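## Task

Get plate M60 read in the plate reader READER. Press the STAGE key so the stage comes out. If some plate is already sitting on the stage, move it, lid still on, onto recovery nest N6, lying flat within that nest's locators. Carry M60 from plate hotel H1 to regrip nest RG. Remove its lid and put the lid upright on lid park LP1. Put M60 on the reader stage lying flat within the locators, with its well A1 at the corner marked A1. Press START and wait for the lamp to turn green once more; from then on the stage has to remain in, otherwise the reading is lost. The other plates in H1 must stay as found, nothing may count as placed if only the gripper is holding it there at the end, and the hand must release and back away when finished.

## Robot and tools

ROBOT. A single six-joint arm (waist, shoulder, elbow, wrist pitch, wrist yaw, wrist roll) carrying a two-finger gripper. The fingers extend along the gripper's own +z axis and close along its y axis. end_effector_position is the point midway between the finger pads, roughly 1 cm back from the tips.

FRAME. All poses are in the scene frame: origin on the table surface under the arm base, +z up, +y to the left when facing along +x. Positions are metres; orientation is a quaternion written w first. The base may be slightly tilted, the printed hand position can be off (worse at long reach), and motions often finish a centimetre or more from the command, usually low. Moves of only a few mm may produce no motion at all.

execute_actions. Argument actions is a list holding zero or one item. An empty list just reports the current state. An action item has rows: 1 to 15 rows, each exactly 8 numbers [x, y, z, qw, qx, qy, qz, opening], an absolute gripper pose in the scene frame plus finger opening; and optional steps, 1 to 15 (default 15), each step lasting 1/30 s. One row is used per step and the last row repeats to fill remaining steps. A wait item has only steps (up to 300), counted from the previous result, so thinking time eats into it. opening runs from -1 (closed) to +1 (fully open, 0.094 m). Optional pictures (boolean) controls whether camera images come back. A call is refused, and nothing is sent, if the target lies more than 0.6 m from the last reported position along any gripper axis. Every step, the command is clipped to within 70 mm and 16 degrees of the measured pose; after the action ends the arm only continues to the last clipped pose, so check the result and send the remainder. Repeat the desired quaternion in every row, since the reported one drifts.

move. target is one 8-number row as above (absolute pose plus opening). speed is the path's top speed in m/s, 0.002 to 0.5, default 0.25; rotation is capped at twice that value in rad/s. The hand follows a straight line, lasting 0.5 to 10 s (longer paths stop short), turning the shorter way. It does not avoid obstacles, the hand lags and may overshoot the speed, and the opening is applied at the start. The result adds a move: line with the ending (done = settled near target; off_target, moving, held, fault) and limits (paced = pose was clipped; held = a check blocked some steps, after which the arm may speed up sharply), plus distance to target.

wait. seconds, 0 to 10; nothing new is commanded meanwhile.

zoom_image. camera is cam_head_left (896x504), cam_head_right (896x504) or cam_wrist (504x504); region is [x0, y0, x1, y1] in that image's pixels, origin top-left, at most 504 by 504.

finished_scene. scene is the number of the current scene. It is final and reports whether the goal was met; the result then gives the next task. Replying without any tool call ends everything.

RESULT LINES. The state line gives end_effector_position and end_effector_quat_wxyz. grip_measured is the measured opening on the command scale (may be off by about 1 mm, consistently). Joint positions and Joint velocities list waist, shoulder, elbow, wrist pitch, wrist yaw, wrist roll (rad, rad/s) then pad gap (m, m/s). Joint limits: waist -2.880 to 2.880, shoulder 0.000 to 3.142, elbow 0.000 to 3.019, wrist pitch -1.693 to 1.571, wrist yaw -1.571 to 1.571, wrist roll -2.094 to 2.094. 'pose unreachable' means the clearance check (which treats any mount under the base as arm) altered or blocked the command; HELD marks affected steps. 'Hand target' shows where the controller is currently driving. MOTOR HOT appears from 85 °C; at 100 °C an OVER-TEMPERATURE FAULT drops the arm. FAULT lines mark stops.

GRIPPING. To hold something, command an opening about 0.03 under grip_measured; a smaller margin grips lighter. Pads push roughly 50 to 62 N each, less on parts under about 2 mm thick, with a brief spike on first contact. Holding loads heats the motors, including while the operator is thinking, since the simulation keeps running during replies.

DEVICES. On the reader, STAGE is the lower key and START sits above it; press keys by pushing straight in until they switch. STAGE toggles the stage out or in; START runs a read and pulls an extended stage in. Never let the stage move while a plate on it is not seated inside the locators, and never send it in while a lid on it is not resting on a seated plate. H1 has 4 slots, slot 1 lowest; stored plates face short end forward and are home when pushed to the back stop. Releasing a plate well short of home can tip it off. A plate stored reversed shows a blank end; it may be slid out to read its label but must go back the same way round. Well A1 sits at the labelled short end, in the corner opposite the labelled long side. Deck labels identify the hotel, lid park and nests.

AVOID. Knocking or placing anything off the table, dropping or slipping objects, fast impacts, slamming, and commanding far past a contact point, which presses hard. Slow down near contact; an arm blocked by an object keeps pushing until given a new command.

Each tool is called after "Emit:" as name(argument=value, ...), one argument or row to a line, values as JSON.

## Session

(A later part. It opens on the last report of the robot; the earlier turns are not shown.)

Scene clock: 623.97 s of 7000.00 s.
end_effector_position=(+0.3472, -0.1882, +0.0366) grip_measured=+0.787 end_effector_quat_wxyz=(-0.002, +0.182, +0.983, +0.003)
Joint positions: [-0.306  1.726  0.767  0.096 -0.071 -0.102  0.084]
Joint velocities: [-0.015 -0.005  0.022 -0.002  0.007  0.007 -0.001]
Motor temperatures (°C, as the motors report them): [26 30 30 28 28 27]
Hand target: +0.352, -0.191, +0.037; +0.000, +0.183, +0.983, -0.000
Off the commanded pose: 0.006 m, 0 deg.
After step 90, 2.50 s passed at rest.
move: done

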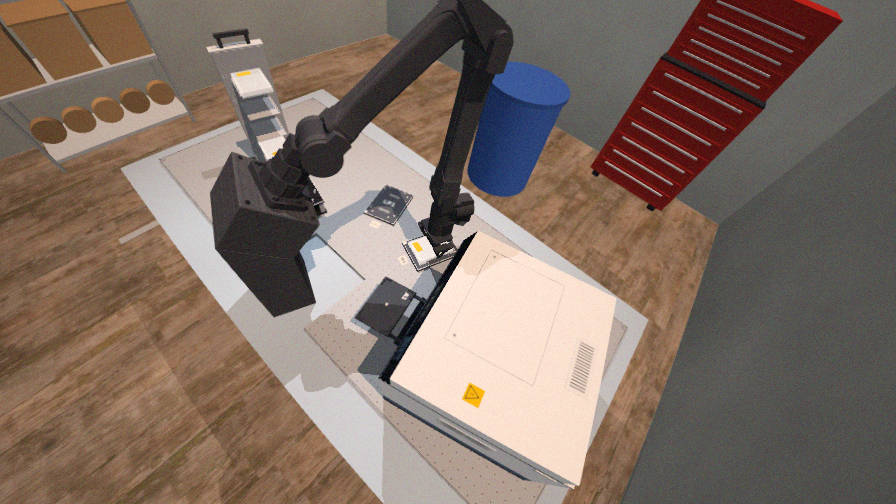

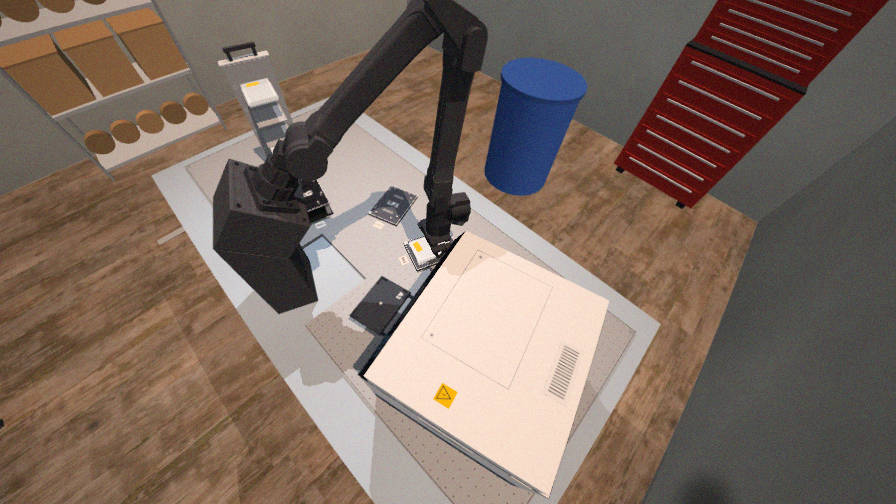

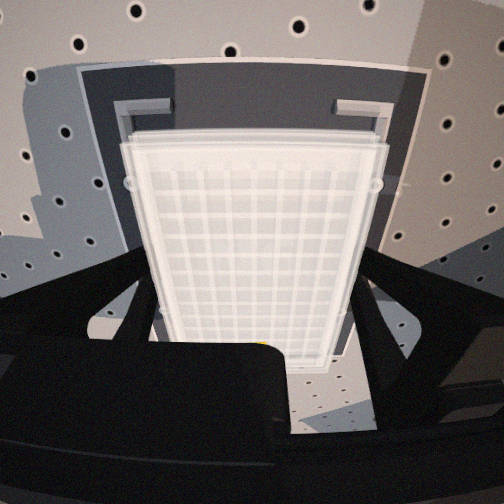

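Emit:
move(
  target=[0.358,-0.193,0.032,0,0.183,0.983,0,0.76],
  speed=0.005,
)

Scene clock: 631.03 s of 7000.00 s.
end_effector_position=(+0.3476, -0.1883, +0.0363) grip_measured=+0.787 end_effector_quat_wxyz=(-0.007, +0.182, +0.983, +0.004)
Joint positions: [-0.305  1.726  0.775  0.08  -0.069 -0.102  0.084]
Joint velocities: [ 0.015 -0.005 -0.002 -0.007 -0.051 -0.095 -0.001]
Motor temperatures (°C, as the motors report them): [26 30 30 28 28 27]
Hand target: +0.358, -0.193, +0.033; +0.000, +0.183, +0.983, +0.000
Off the commanded pose: 0.012 m, 1 deg.
After step 90, 1.30 s passed at rest.
move: off_target

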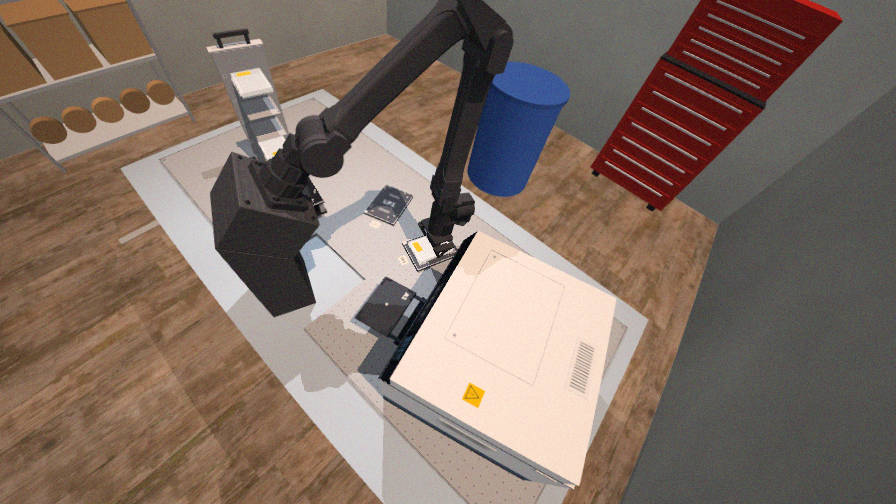

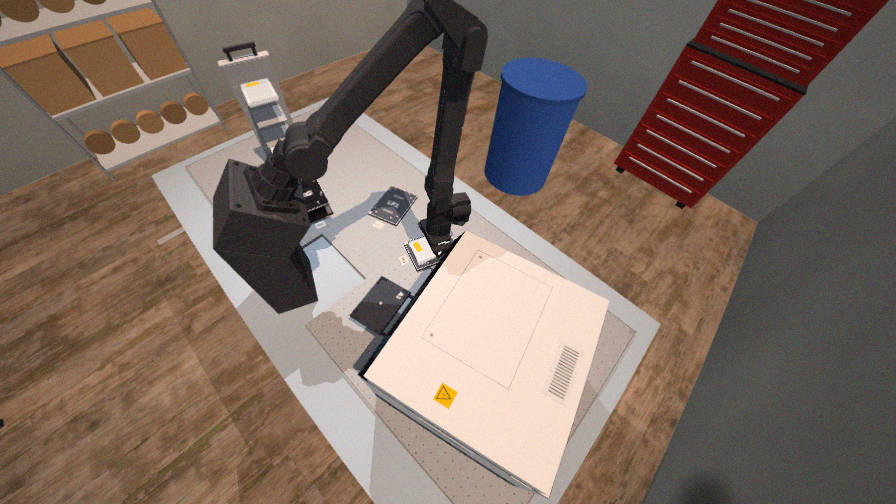

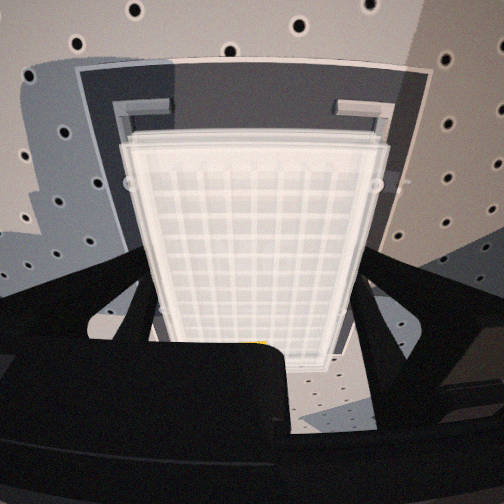

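Emit:
zoom_image(
  camera="cam_head_left",
  region=[390, 215, 480, 285],
)

Region (390, 215, 480, 285) of cam_head_left's 896x504 image, scaled by 5.600, with more detail than that image has.

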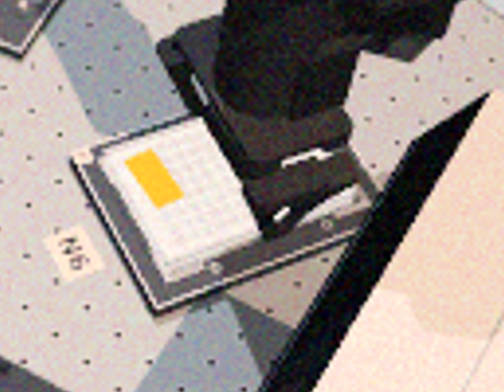

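Looks seated. Release with target reset to the current pose.

Emit:
move(
  target=[0.348,-0.188,0.037,0,0.183,0.983,0,1],
  speed=0.01,
)

Emit:
move(
  target=[0.348,-0.188,0.16,0,0.183,0.983,0,1],
  speed=0.08,
)

Scene clock: 641.83 s of 7000.00 s.
end_effector_position=(+0.3499, -0.1899, +0.0364) grip_measured=+1.000 end_effector_quat_wxyz=(-0.001, +0.182, +0.983, +0.001)
Joint positions: [-0.305  1.726  0.774  0.091 -0.067 -0.102  0.094]
Joint velocities: [-0.015  0.005 -0.012  0.027  0.051  0.007  0.   ]
Motor temperatures (°C, as the motors report them): [26 30 30 28 28 27]
Hand target: +0.348, -0.188, +0.037; +0.000, +0.183, +0.983, +0.000
Off the commanded pose: 0.003 m, 0 deg.
After step 90, 6.80 s passed at rest.
move: done

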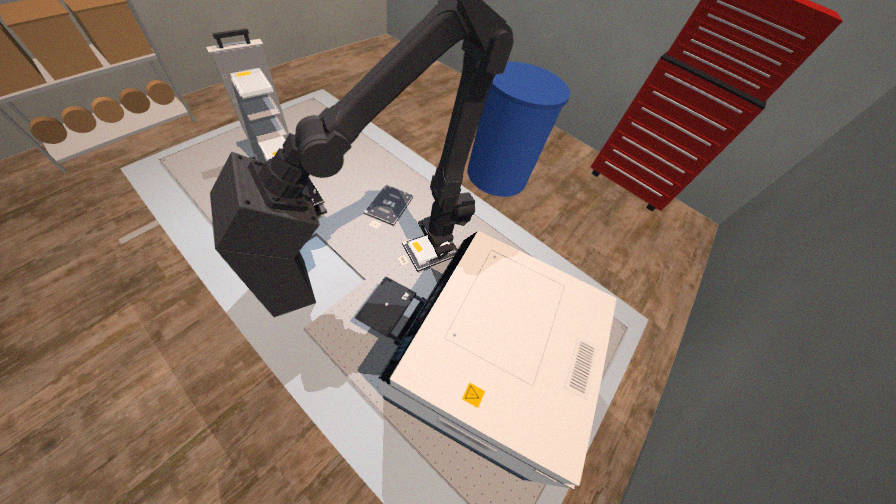

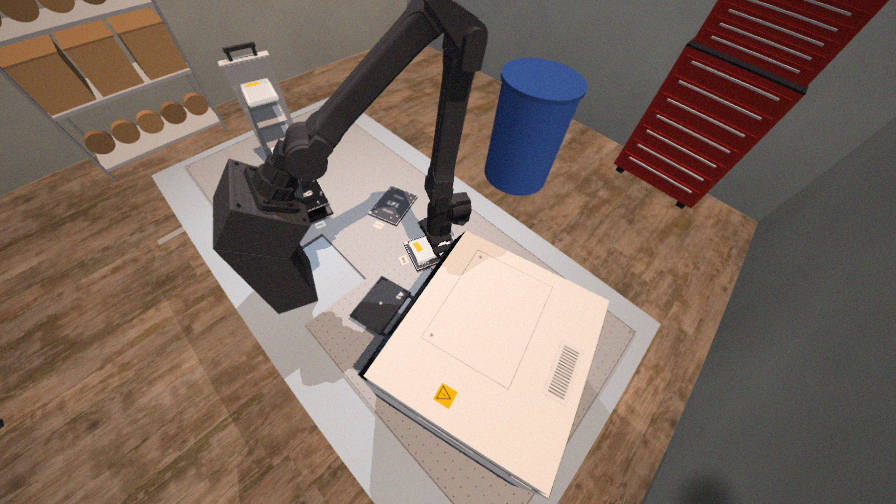

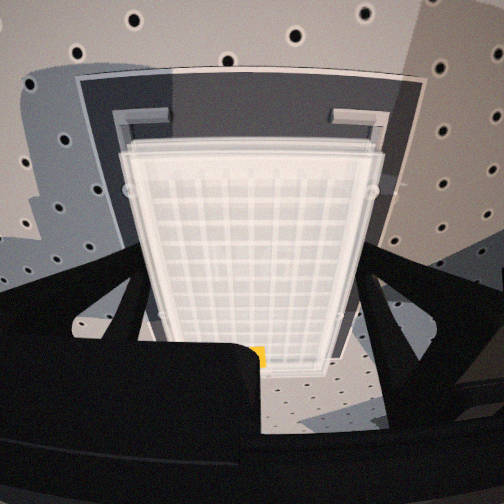

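Scene clock: 643.73 s of 7000.00 s.
end_effector_position=(+0.3534, -0.1856, +0.1606) grip_measured=+1.000 end_effector_quat_wxyz=(+0.006, +0.185, +0.983, +0.000)
Joint positions: [-0.315  1.304  0.63  -0.173 -0.076 -0.102  0.094]
Joint velocities: [ 0.005 -0.015  0.007  0.002  0.007  0.051  0.   ]
Motor temperatures (°C, as the motors report them): [26 30 30 28 28 27]
Hand target: +0.348, -0.187, +0.162; -0.000, +0.183, +0.983, -0.000
Off the commanded pose: 0.006 m, 1 deg.
move: done

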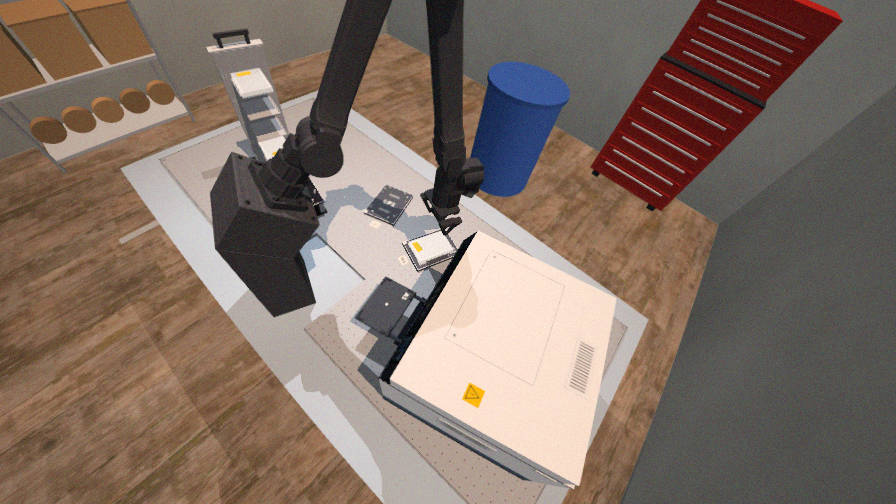

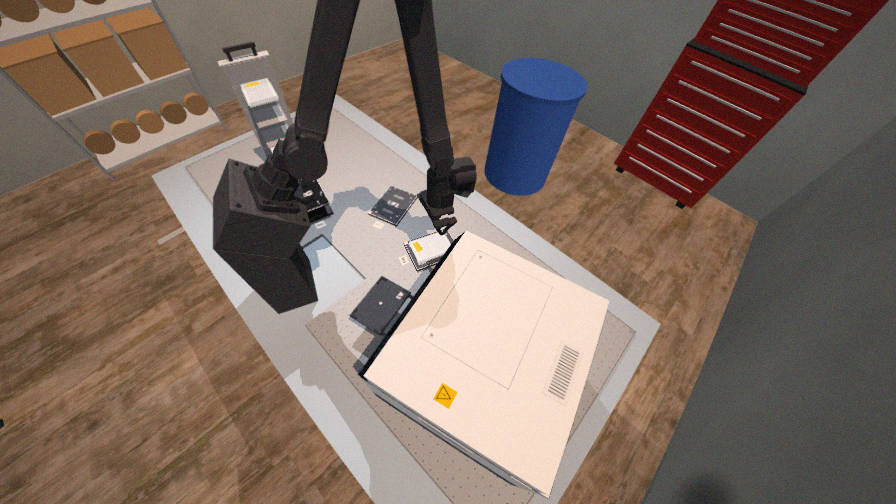

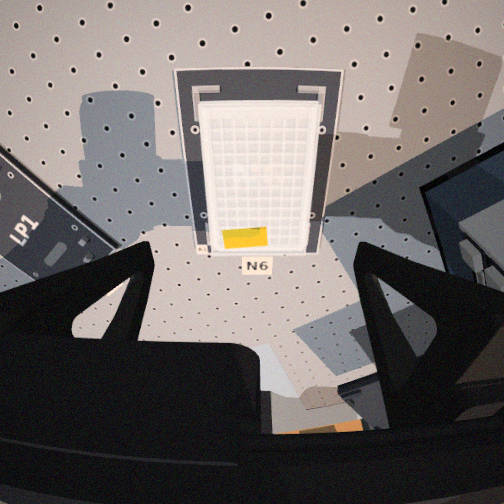

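Emit:
zoom_image(
  camera="cam_wrist",
  region=[160, 60, 360, 280],
)

Region (160, 60, 360, 280) of cam_wrist's 504x504 image, scaled by 2.291, with more detail than that image has; it fills the left 458 columns of this view, and the rest is white.

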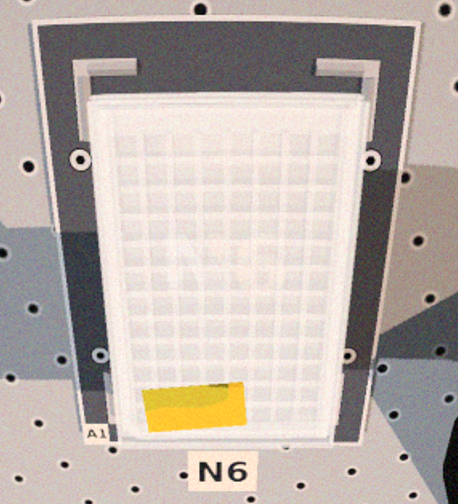

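Emit:
move(
  target=[0.347,-0.190,0.036,0,0.183,0.983,0,1],
  speed=0.06,
)

Scene clock: 663.60 s of 7000.00 s.
end_effector_position=(+0.3447, -0.1917, +0.0378) grip_measured=+1.000 end_effector_quat_wxyz=(-0.003, +0.185, +0.983, +0.001)
Joint positions: [-0.314  1.723  0.765  0.094 -0.071 -0.102  0.094]
Joint velocities: [-0.024 -0.005  0.007 -0.007  0.022 -0.007  0.   ]
Motor temperatures (°C, as the motors report them): [26 30 30 28 28 27]
Hand target: +0.347, -0.191, +0.034; +0.000, +0.183, +0.983, +0.000
Off the commanded pose: 0.003 m, 0 deg.
After step 90, 14.47 s passed at rest.
move: done

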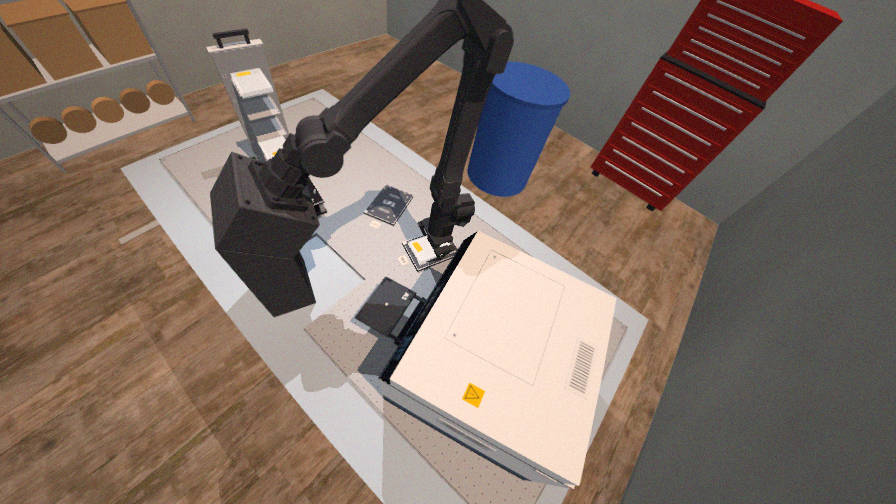

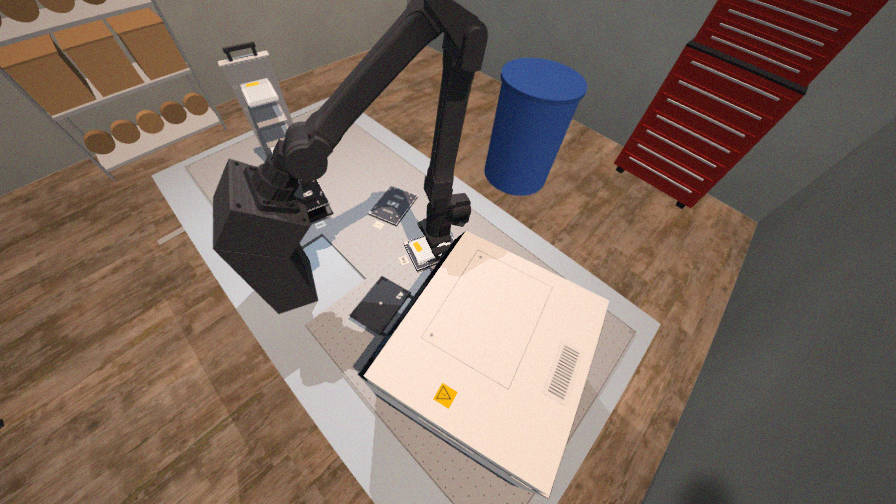

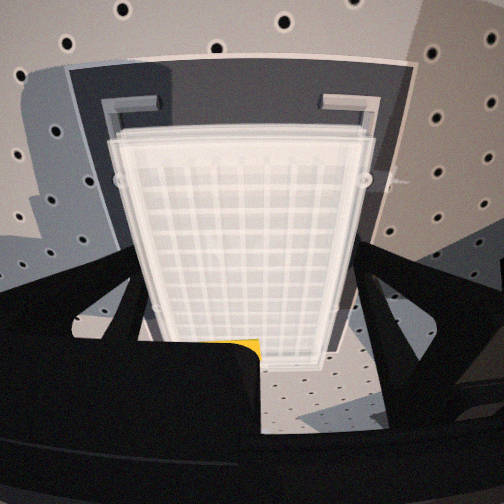

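Emit:
move(
  target=[0.345,-0.19,0.08,0,0.183,0.983,0,1],
  speed=0.06,
)

Emit:
move(
  target=[0.262,-0.156,0.07,0,0.183,0.983,0,-1],
  speed=0.08,
)

Emit:
move(
  target=[0.262,-0.156,0.038,0,0.183,0.983,0,-1],
  speed=0.03,
)

Scene clock: 677.70 s of 7000.00 s.
end_effector_position=(+0.3483, -0.1903, +0.0780) grip_measured=+1.000 end_effector_quat_wxyz=(+0.004, +0.185, +0.983, -0.001)
Joint positions: [-0.314  1.591  0.704  0.038 -0.071 -0.102  0.094]
Joint velocities: [ 0.015 -0.005 -0.002 -0.002 -0.022 -0.007  0.   ]
Motor temperatures (°C, as the motors report them): [26 30 29 28 28 27]
Hand target: +0.345, -0.190, +0.080; +0.000, +0.183, +0.983, -0.000
Off the commanded pose: 0.004 m, 1 deg.
After step 90, 10.10 s passed at rest.
move: done

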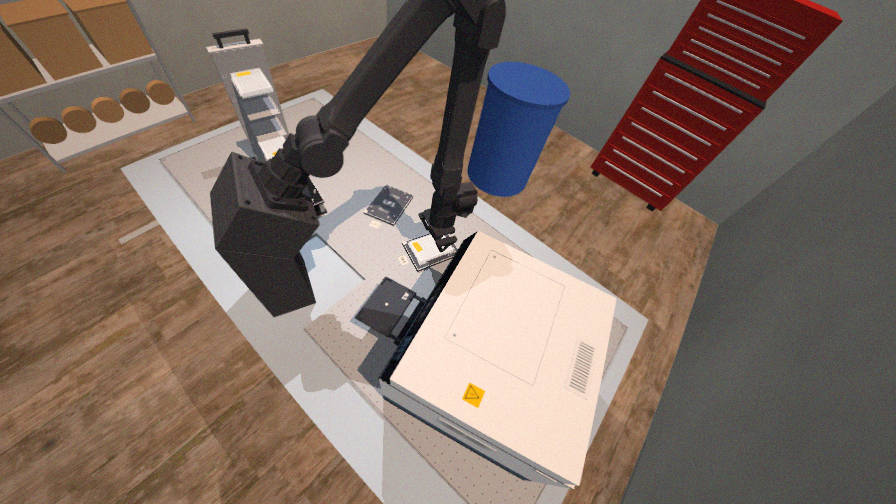

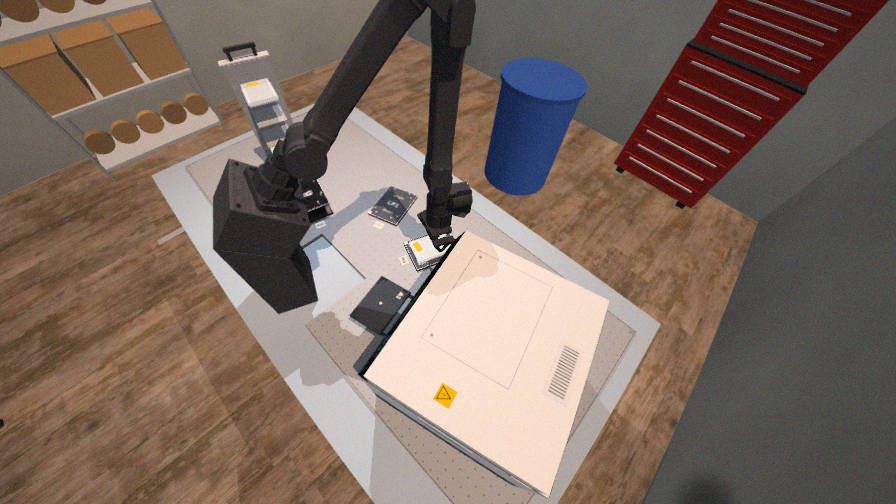

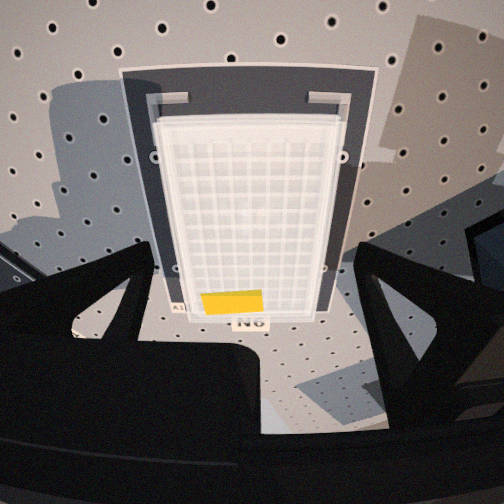

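Scene clock: 679.20 s of 7000.00 s.
end_effector_position=(+0.2715, -0.1562, +0.0675) grip_measured=-0.995 end_effector_quat_wxyz=(+0.005, +0.185, +0.983, +0.001)
Joint positions: [-0.328  1.682  0.518  0.315 -0.085 -0.112  0.   ]
Joint velocities: [-0.005 -0.015 -0.017  0.012  0.037 -0.037  0.001]
Motor temperatures (°C, as the motors report them): [26 30 29 28 28 27]
Hand target: +0.262, -0.156, +0.068; -0.000, +0.183, +0.983, +0.000
Off the commanded pose: 0.010 m, 1 deg.
move: done

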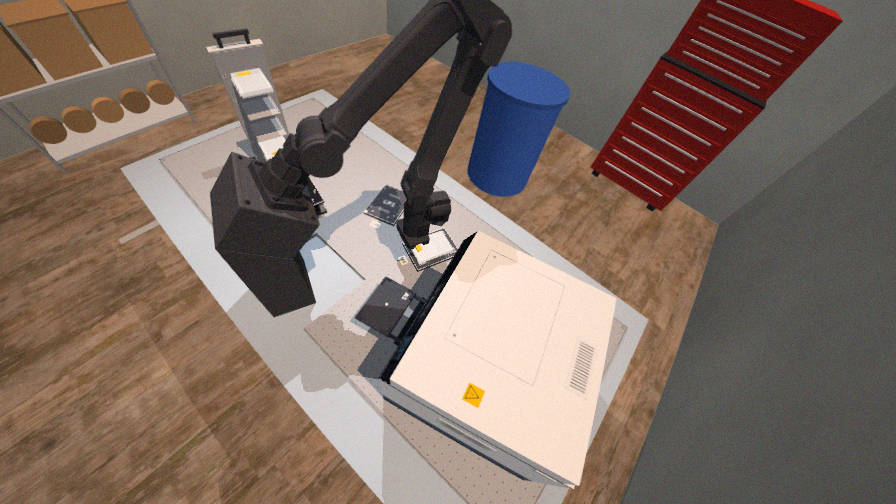

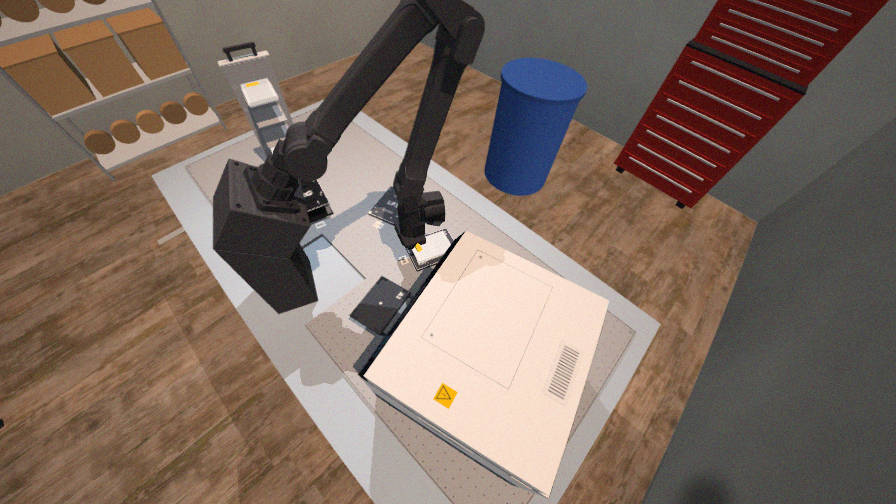

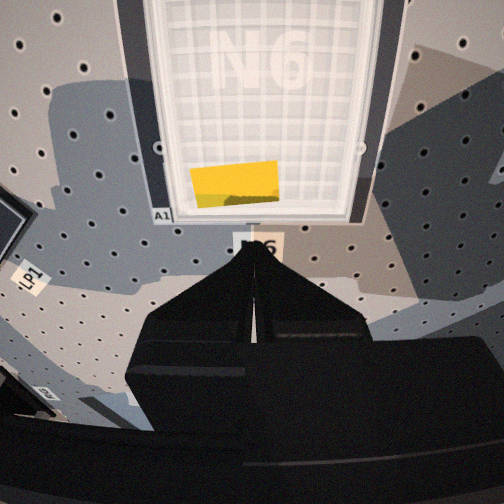

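Scene clock: 680.53 s of 7000.00 s.
end_effector_position=(+0.2613, -0.1533, +0.0402) grip_measured=-0.995 end_effector_quat_wxyz=(-0.003, +0.186, +0.983, +0.003)
Joint positions: [-0.328  1.793  0.553  0.374 -0.085 -0.112  0.   ]
Joint velocities: [-0.015 -0.005 -0.007 -0.007 -0.007  0.051 -0.001]
Motor temperatures (°C, as the motors report them): [26 30 30 28 28 27]
Hand target: +0.262, -0.156, +0.038; -0.000, +0.183, +0.983, +0.000
Off the commanded pose: 0.004 m, 1 deg.
move: done

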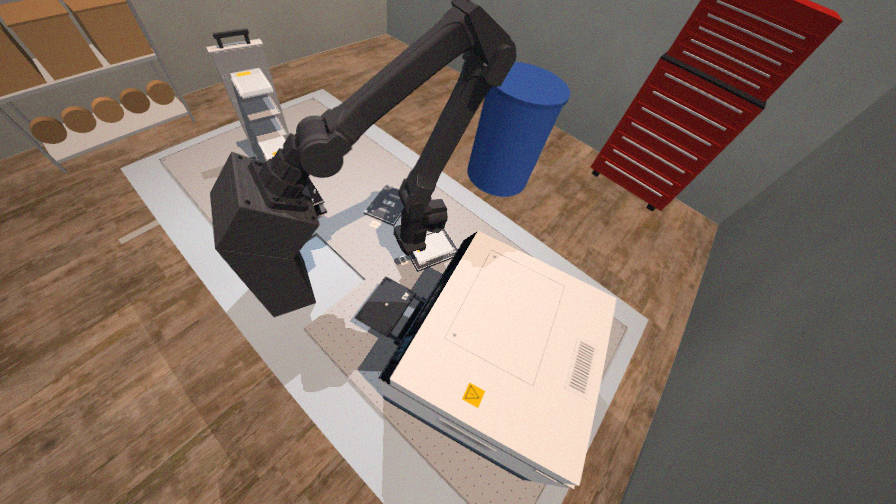

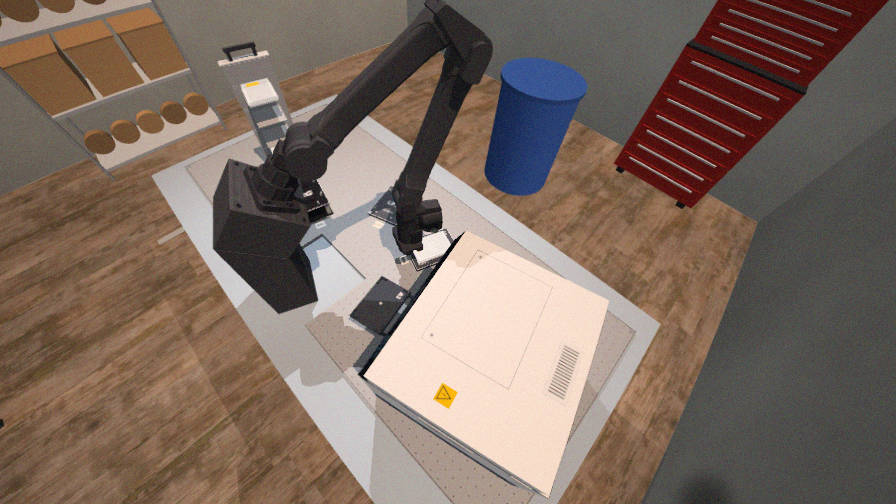

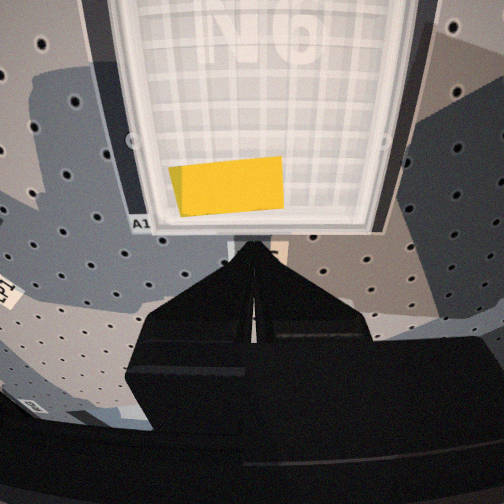

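Emit:
move(
  target=[0.284,-0.163,0.039,0,0.183,0.983,0,-1],
  speed=0.01,
)

Scene clock: 691.33 s of 7000.00 s.
end_effector_position=(+0.2679, -0.1578, +0.0380) grip_measured=-0.995 end_effector_quat_wxyz=(-0.015, +0.187, +0.982, +0.005)
Joint positions: [-0.328  1.783  0.586  0.307 -0.081 -0.112  0.   ]
Joint velocities: [-0.005  0.005  0.002  0.032 -0.007 -0.007 -0.001]
Motor temperatures (°C, as the motors report them): [26 30 30 28 28 27]
Hand target: +0.284, -0.163, +0.040; +0.000, +0.183, +0.983, +0.000
Off the commanded pose: 0.017 m, 2 deg.
After step 90, 5.10 s passed at rest.
move: off_target

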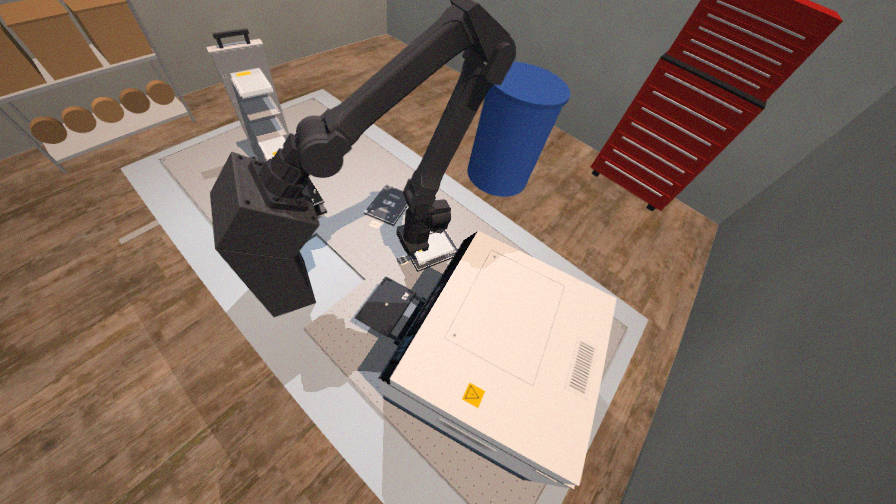

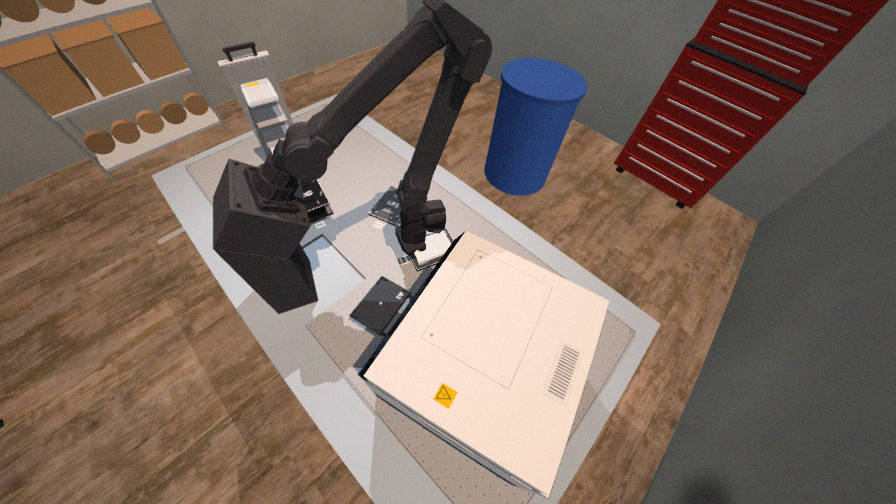

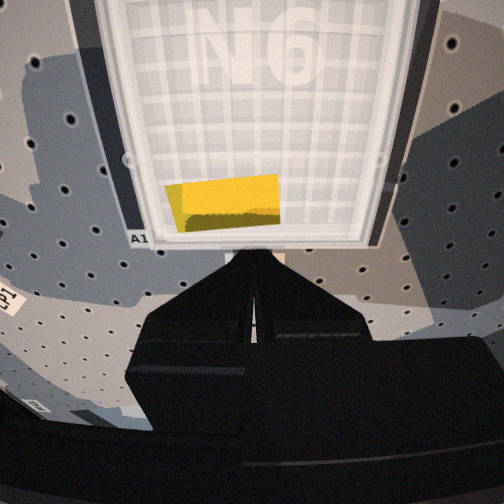

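Emit:
move(
  target=[0.262,-0.156,0.046,0,0.183,0.983,0,-1],
  speed=0.02,
)

Emit:
move(
  target=[0.284,-0.163,0.046,0,0.183,0.983,0,-1],
  speed=0.01,
)

Scene clock: 702.97 s of 7000.00 s.
end_effector_position=(+0.2678, -0.1574, +0.0407) grip_measured=-0.995 end_effector_quat_wxyz=(-0.000, +0.186, +0.983, +0.000)
Joint positions: [-0.328  1.783  0.564  0.36  -0.082 -0.112  0.   ]
Joint velocities: [ 0.005 -0.005 -0.022 -0.002 -0.022  0.037  0.001]
Motor temperatures (°C, as the motors report them): [26 30 30 28 28 27]
Hand target: +0.262, -0.156, +0.046; -0.000, +0.183, +0.983, +0.000
Off the commanded pose: 0.008 m, 0 deg.
After step 90, 7.57 s passed at rest.
move: done

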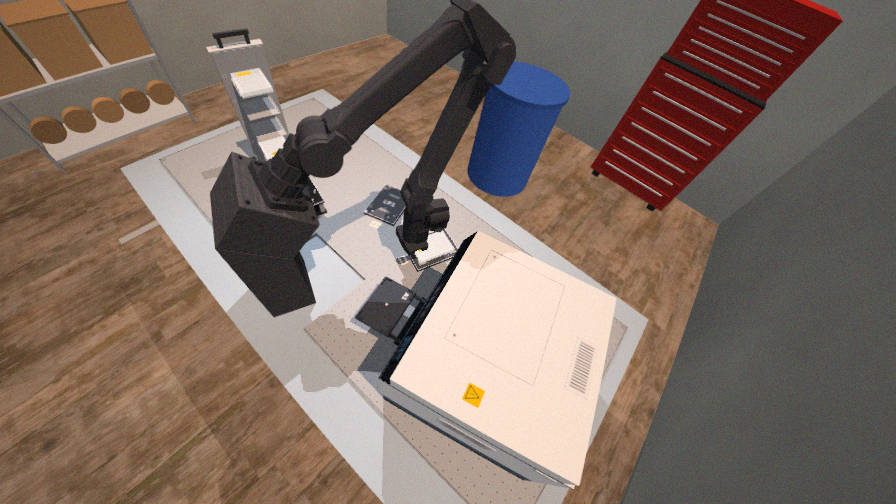

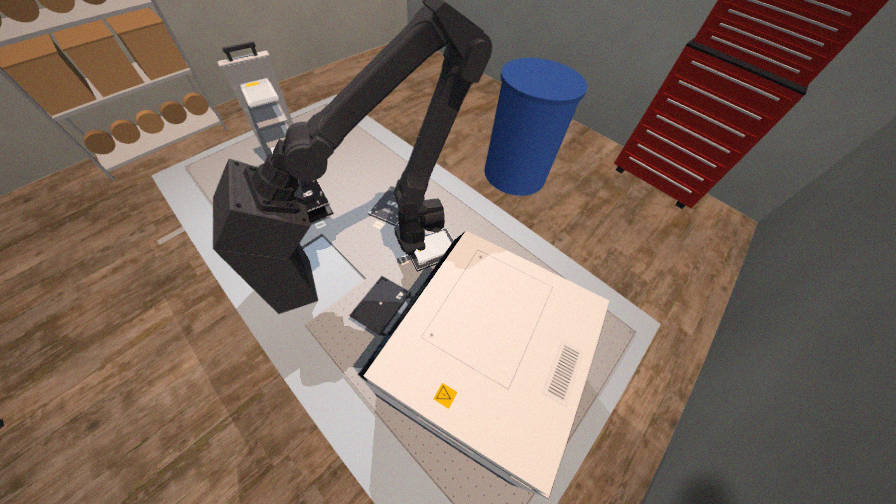

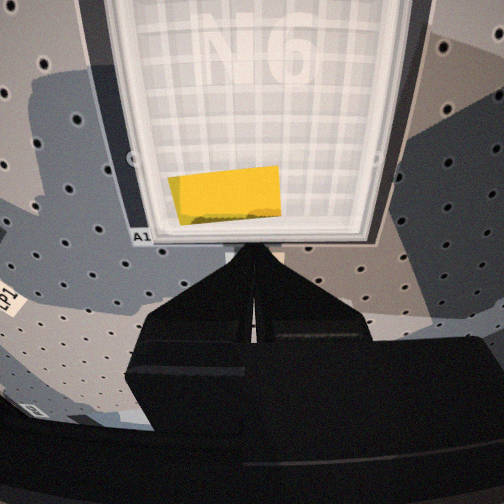

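Scene clock: 705.00 s of 7000.00 s.
end_effector_position=(+0.2749, -0.1611, +0.0443) grip_measured=-0.995 end_effector_quat_wxyz=(-0.007, +0.186, +0.983, +0.002)
Joint positions: [-0.328  1.755  0.582  0.301 -0.08  -0.112  0.   ]
Joint velocities: [-0.005 -0.005 -0.002  0.002  0.037 -0.081 -0.001]
Motor temperatures (°C, as the motors report them): [26 30 30 28 28 27]
Hand target: +0.284, -0.163, +0.047; +0.000, +0.183, +0.983, +0.000
Off the commanded pose: 0.009 m, 1 deg.
move: done

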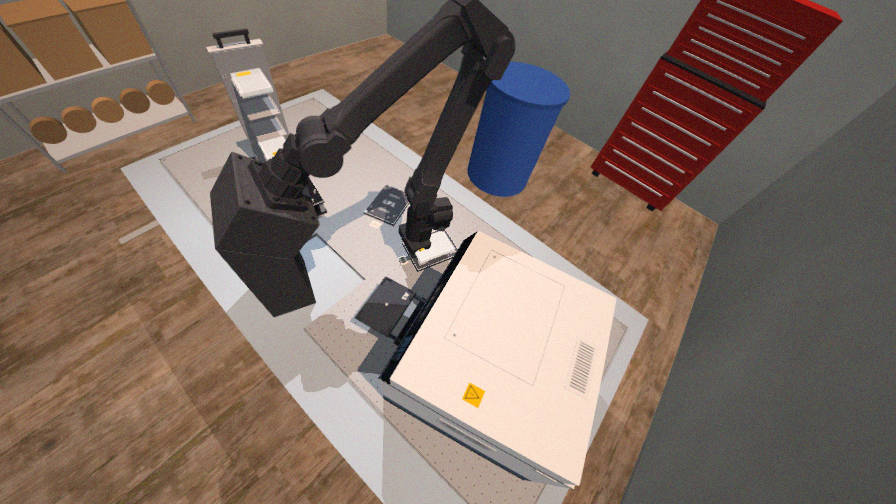

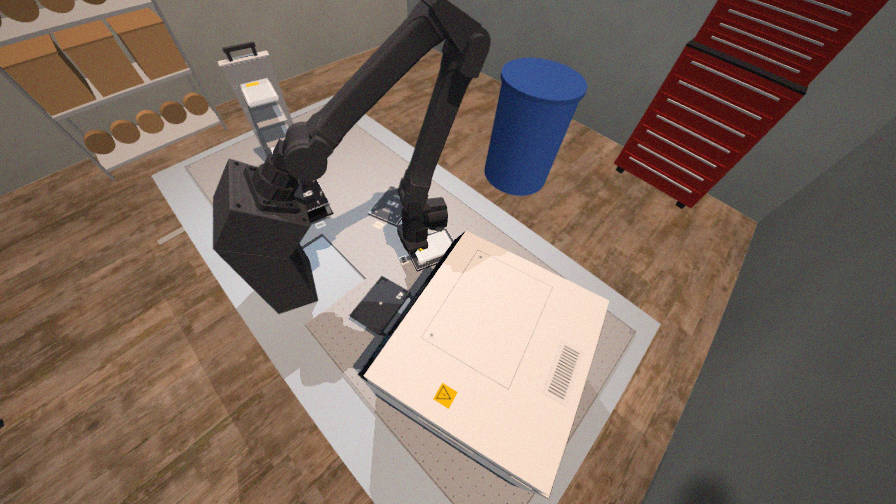

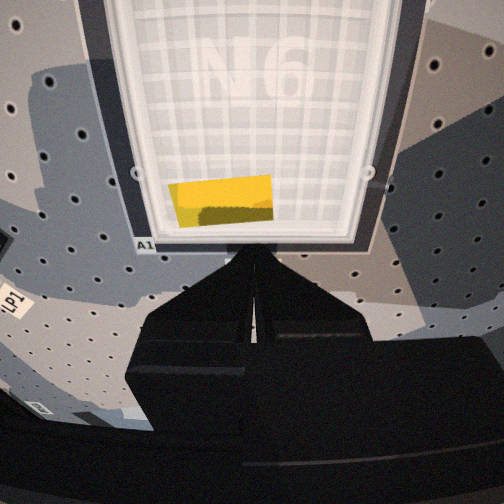

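It passed onto the base (so the block was the base edge). Continue pushing.

Emit:
move(
  target=[0.294,-0.167,0.046,0,0.183,0.983,0,-1],
  speed=0.01,
)

Scene clock: 713.37 s of 7000.00 s.
end_effector_position=(+0.2751, -0.1614, +0.0438) grip_measured=-0.995 end_effector_quat_wxyz=(-0.018, +0.187, +0.982, +0.005)
Joint positions: [-0.328  1.751  0.597  0.258 -0.079 -0.112  0.   ]
Joint velocities: [-0.005  0.005 -0.007 -0.002 -0.007 -0.007 -0.   ]
Motor temperatures (°C, as the motors report them): [26 30 30 28 28 27]
Hand target: +0.294, -0.167, +0.047; -0.000, +0.183, +0.983, +0.000
Off the commanded pose: 0.020 m, 2 deg.
After step 90, 3.13 s passed at rest.
move: off_target

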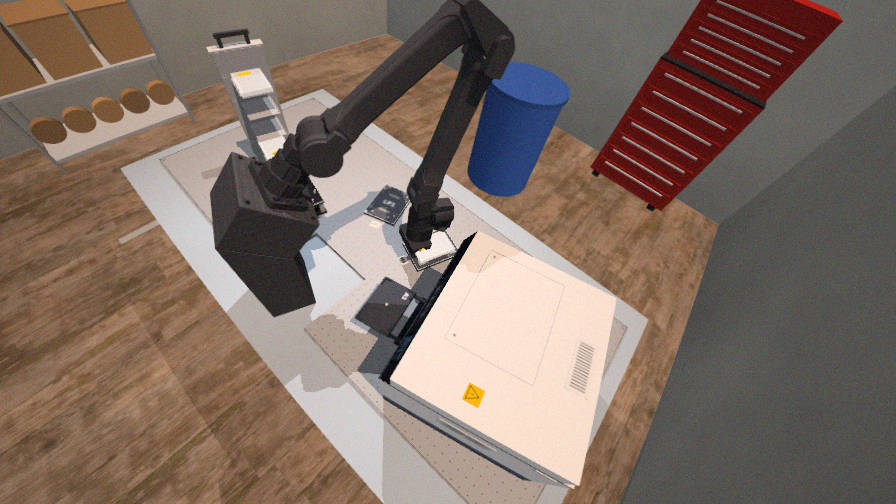

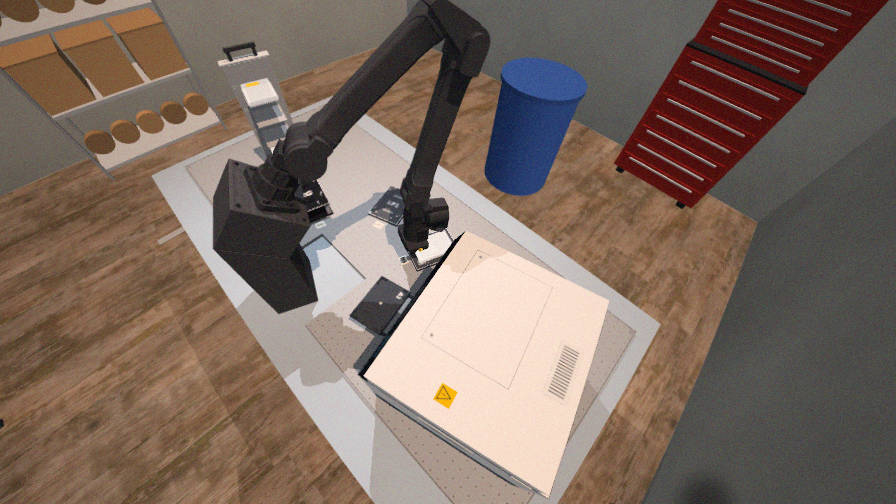

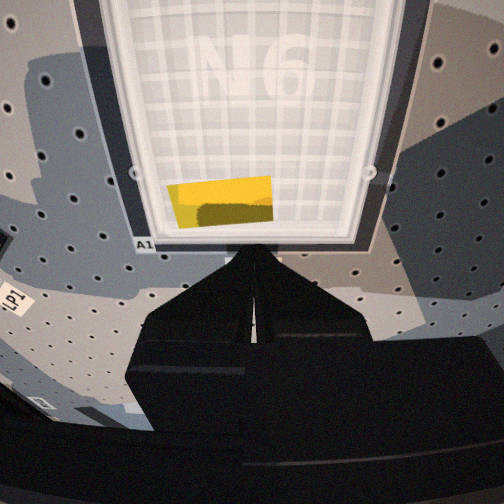

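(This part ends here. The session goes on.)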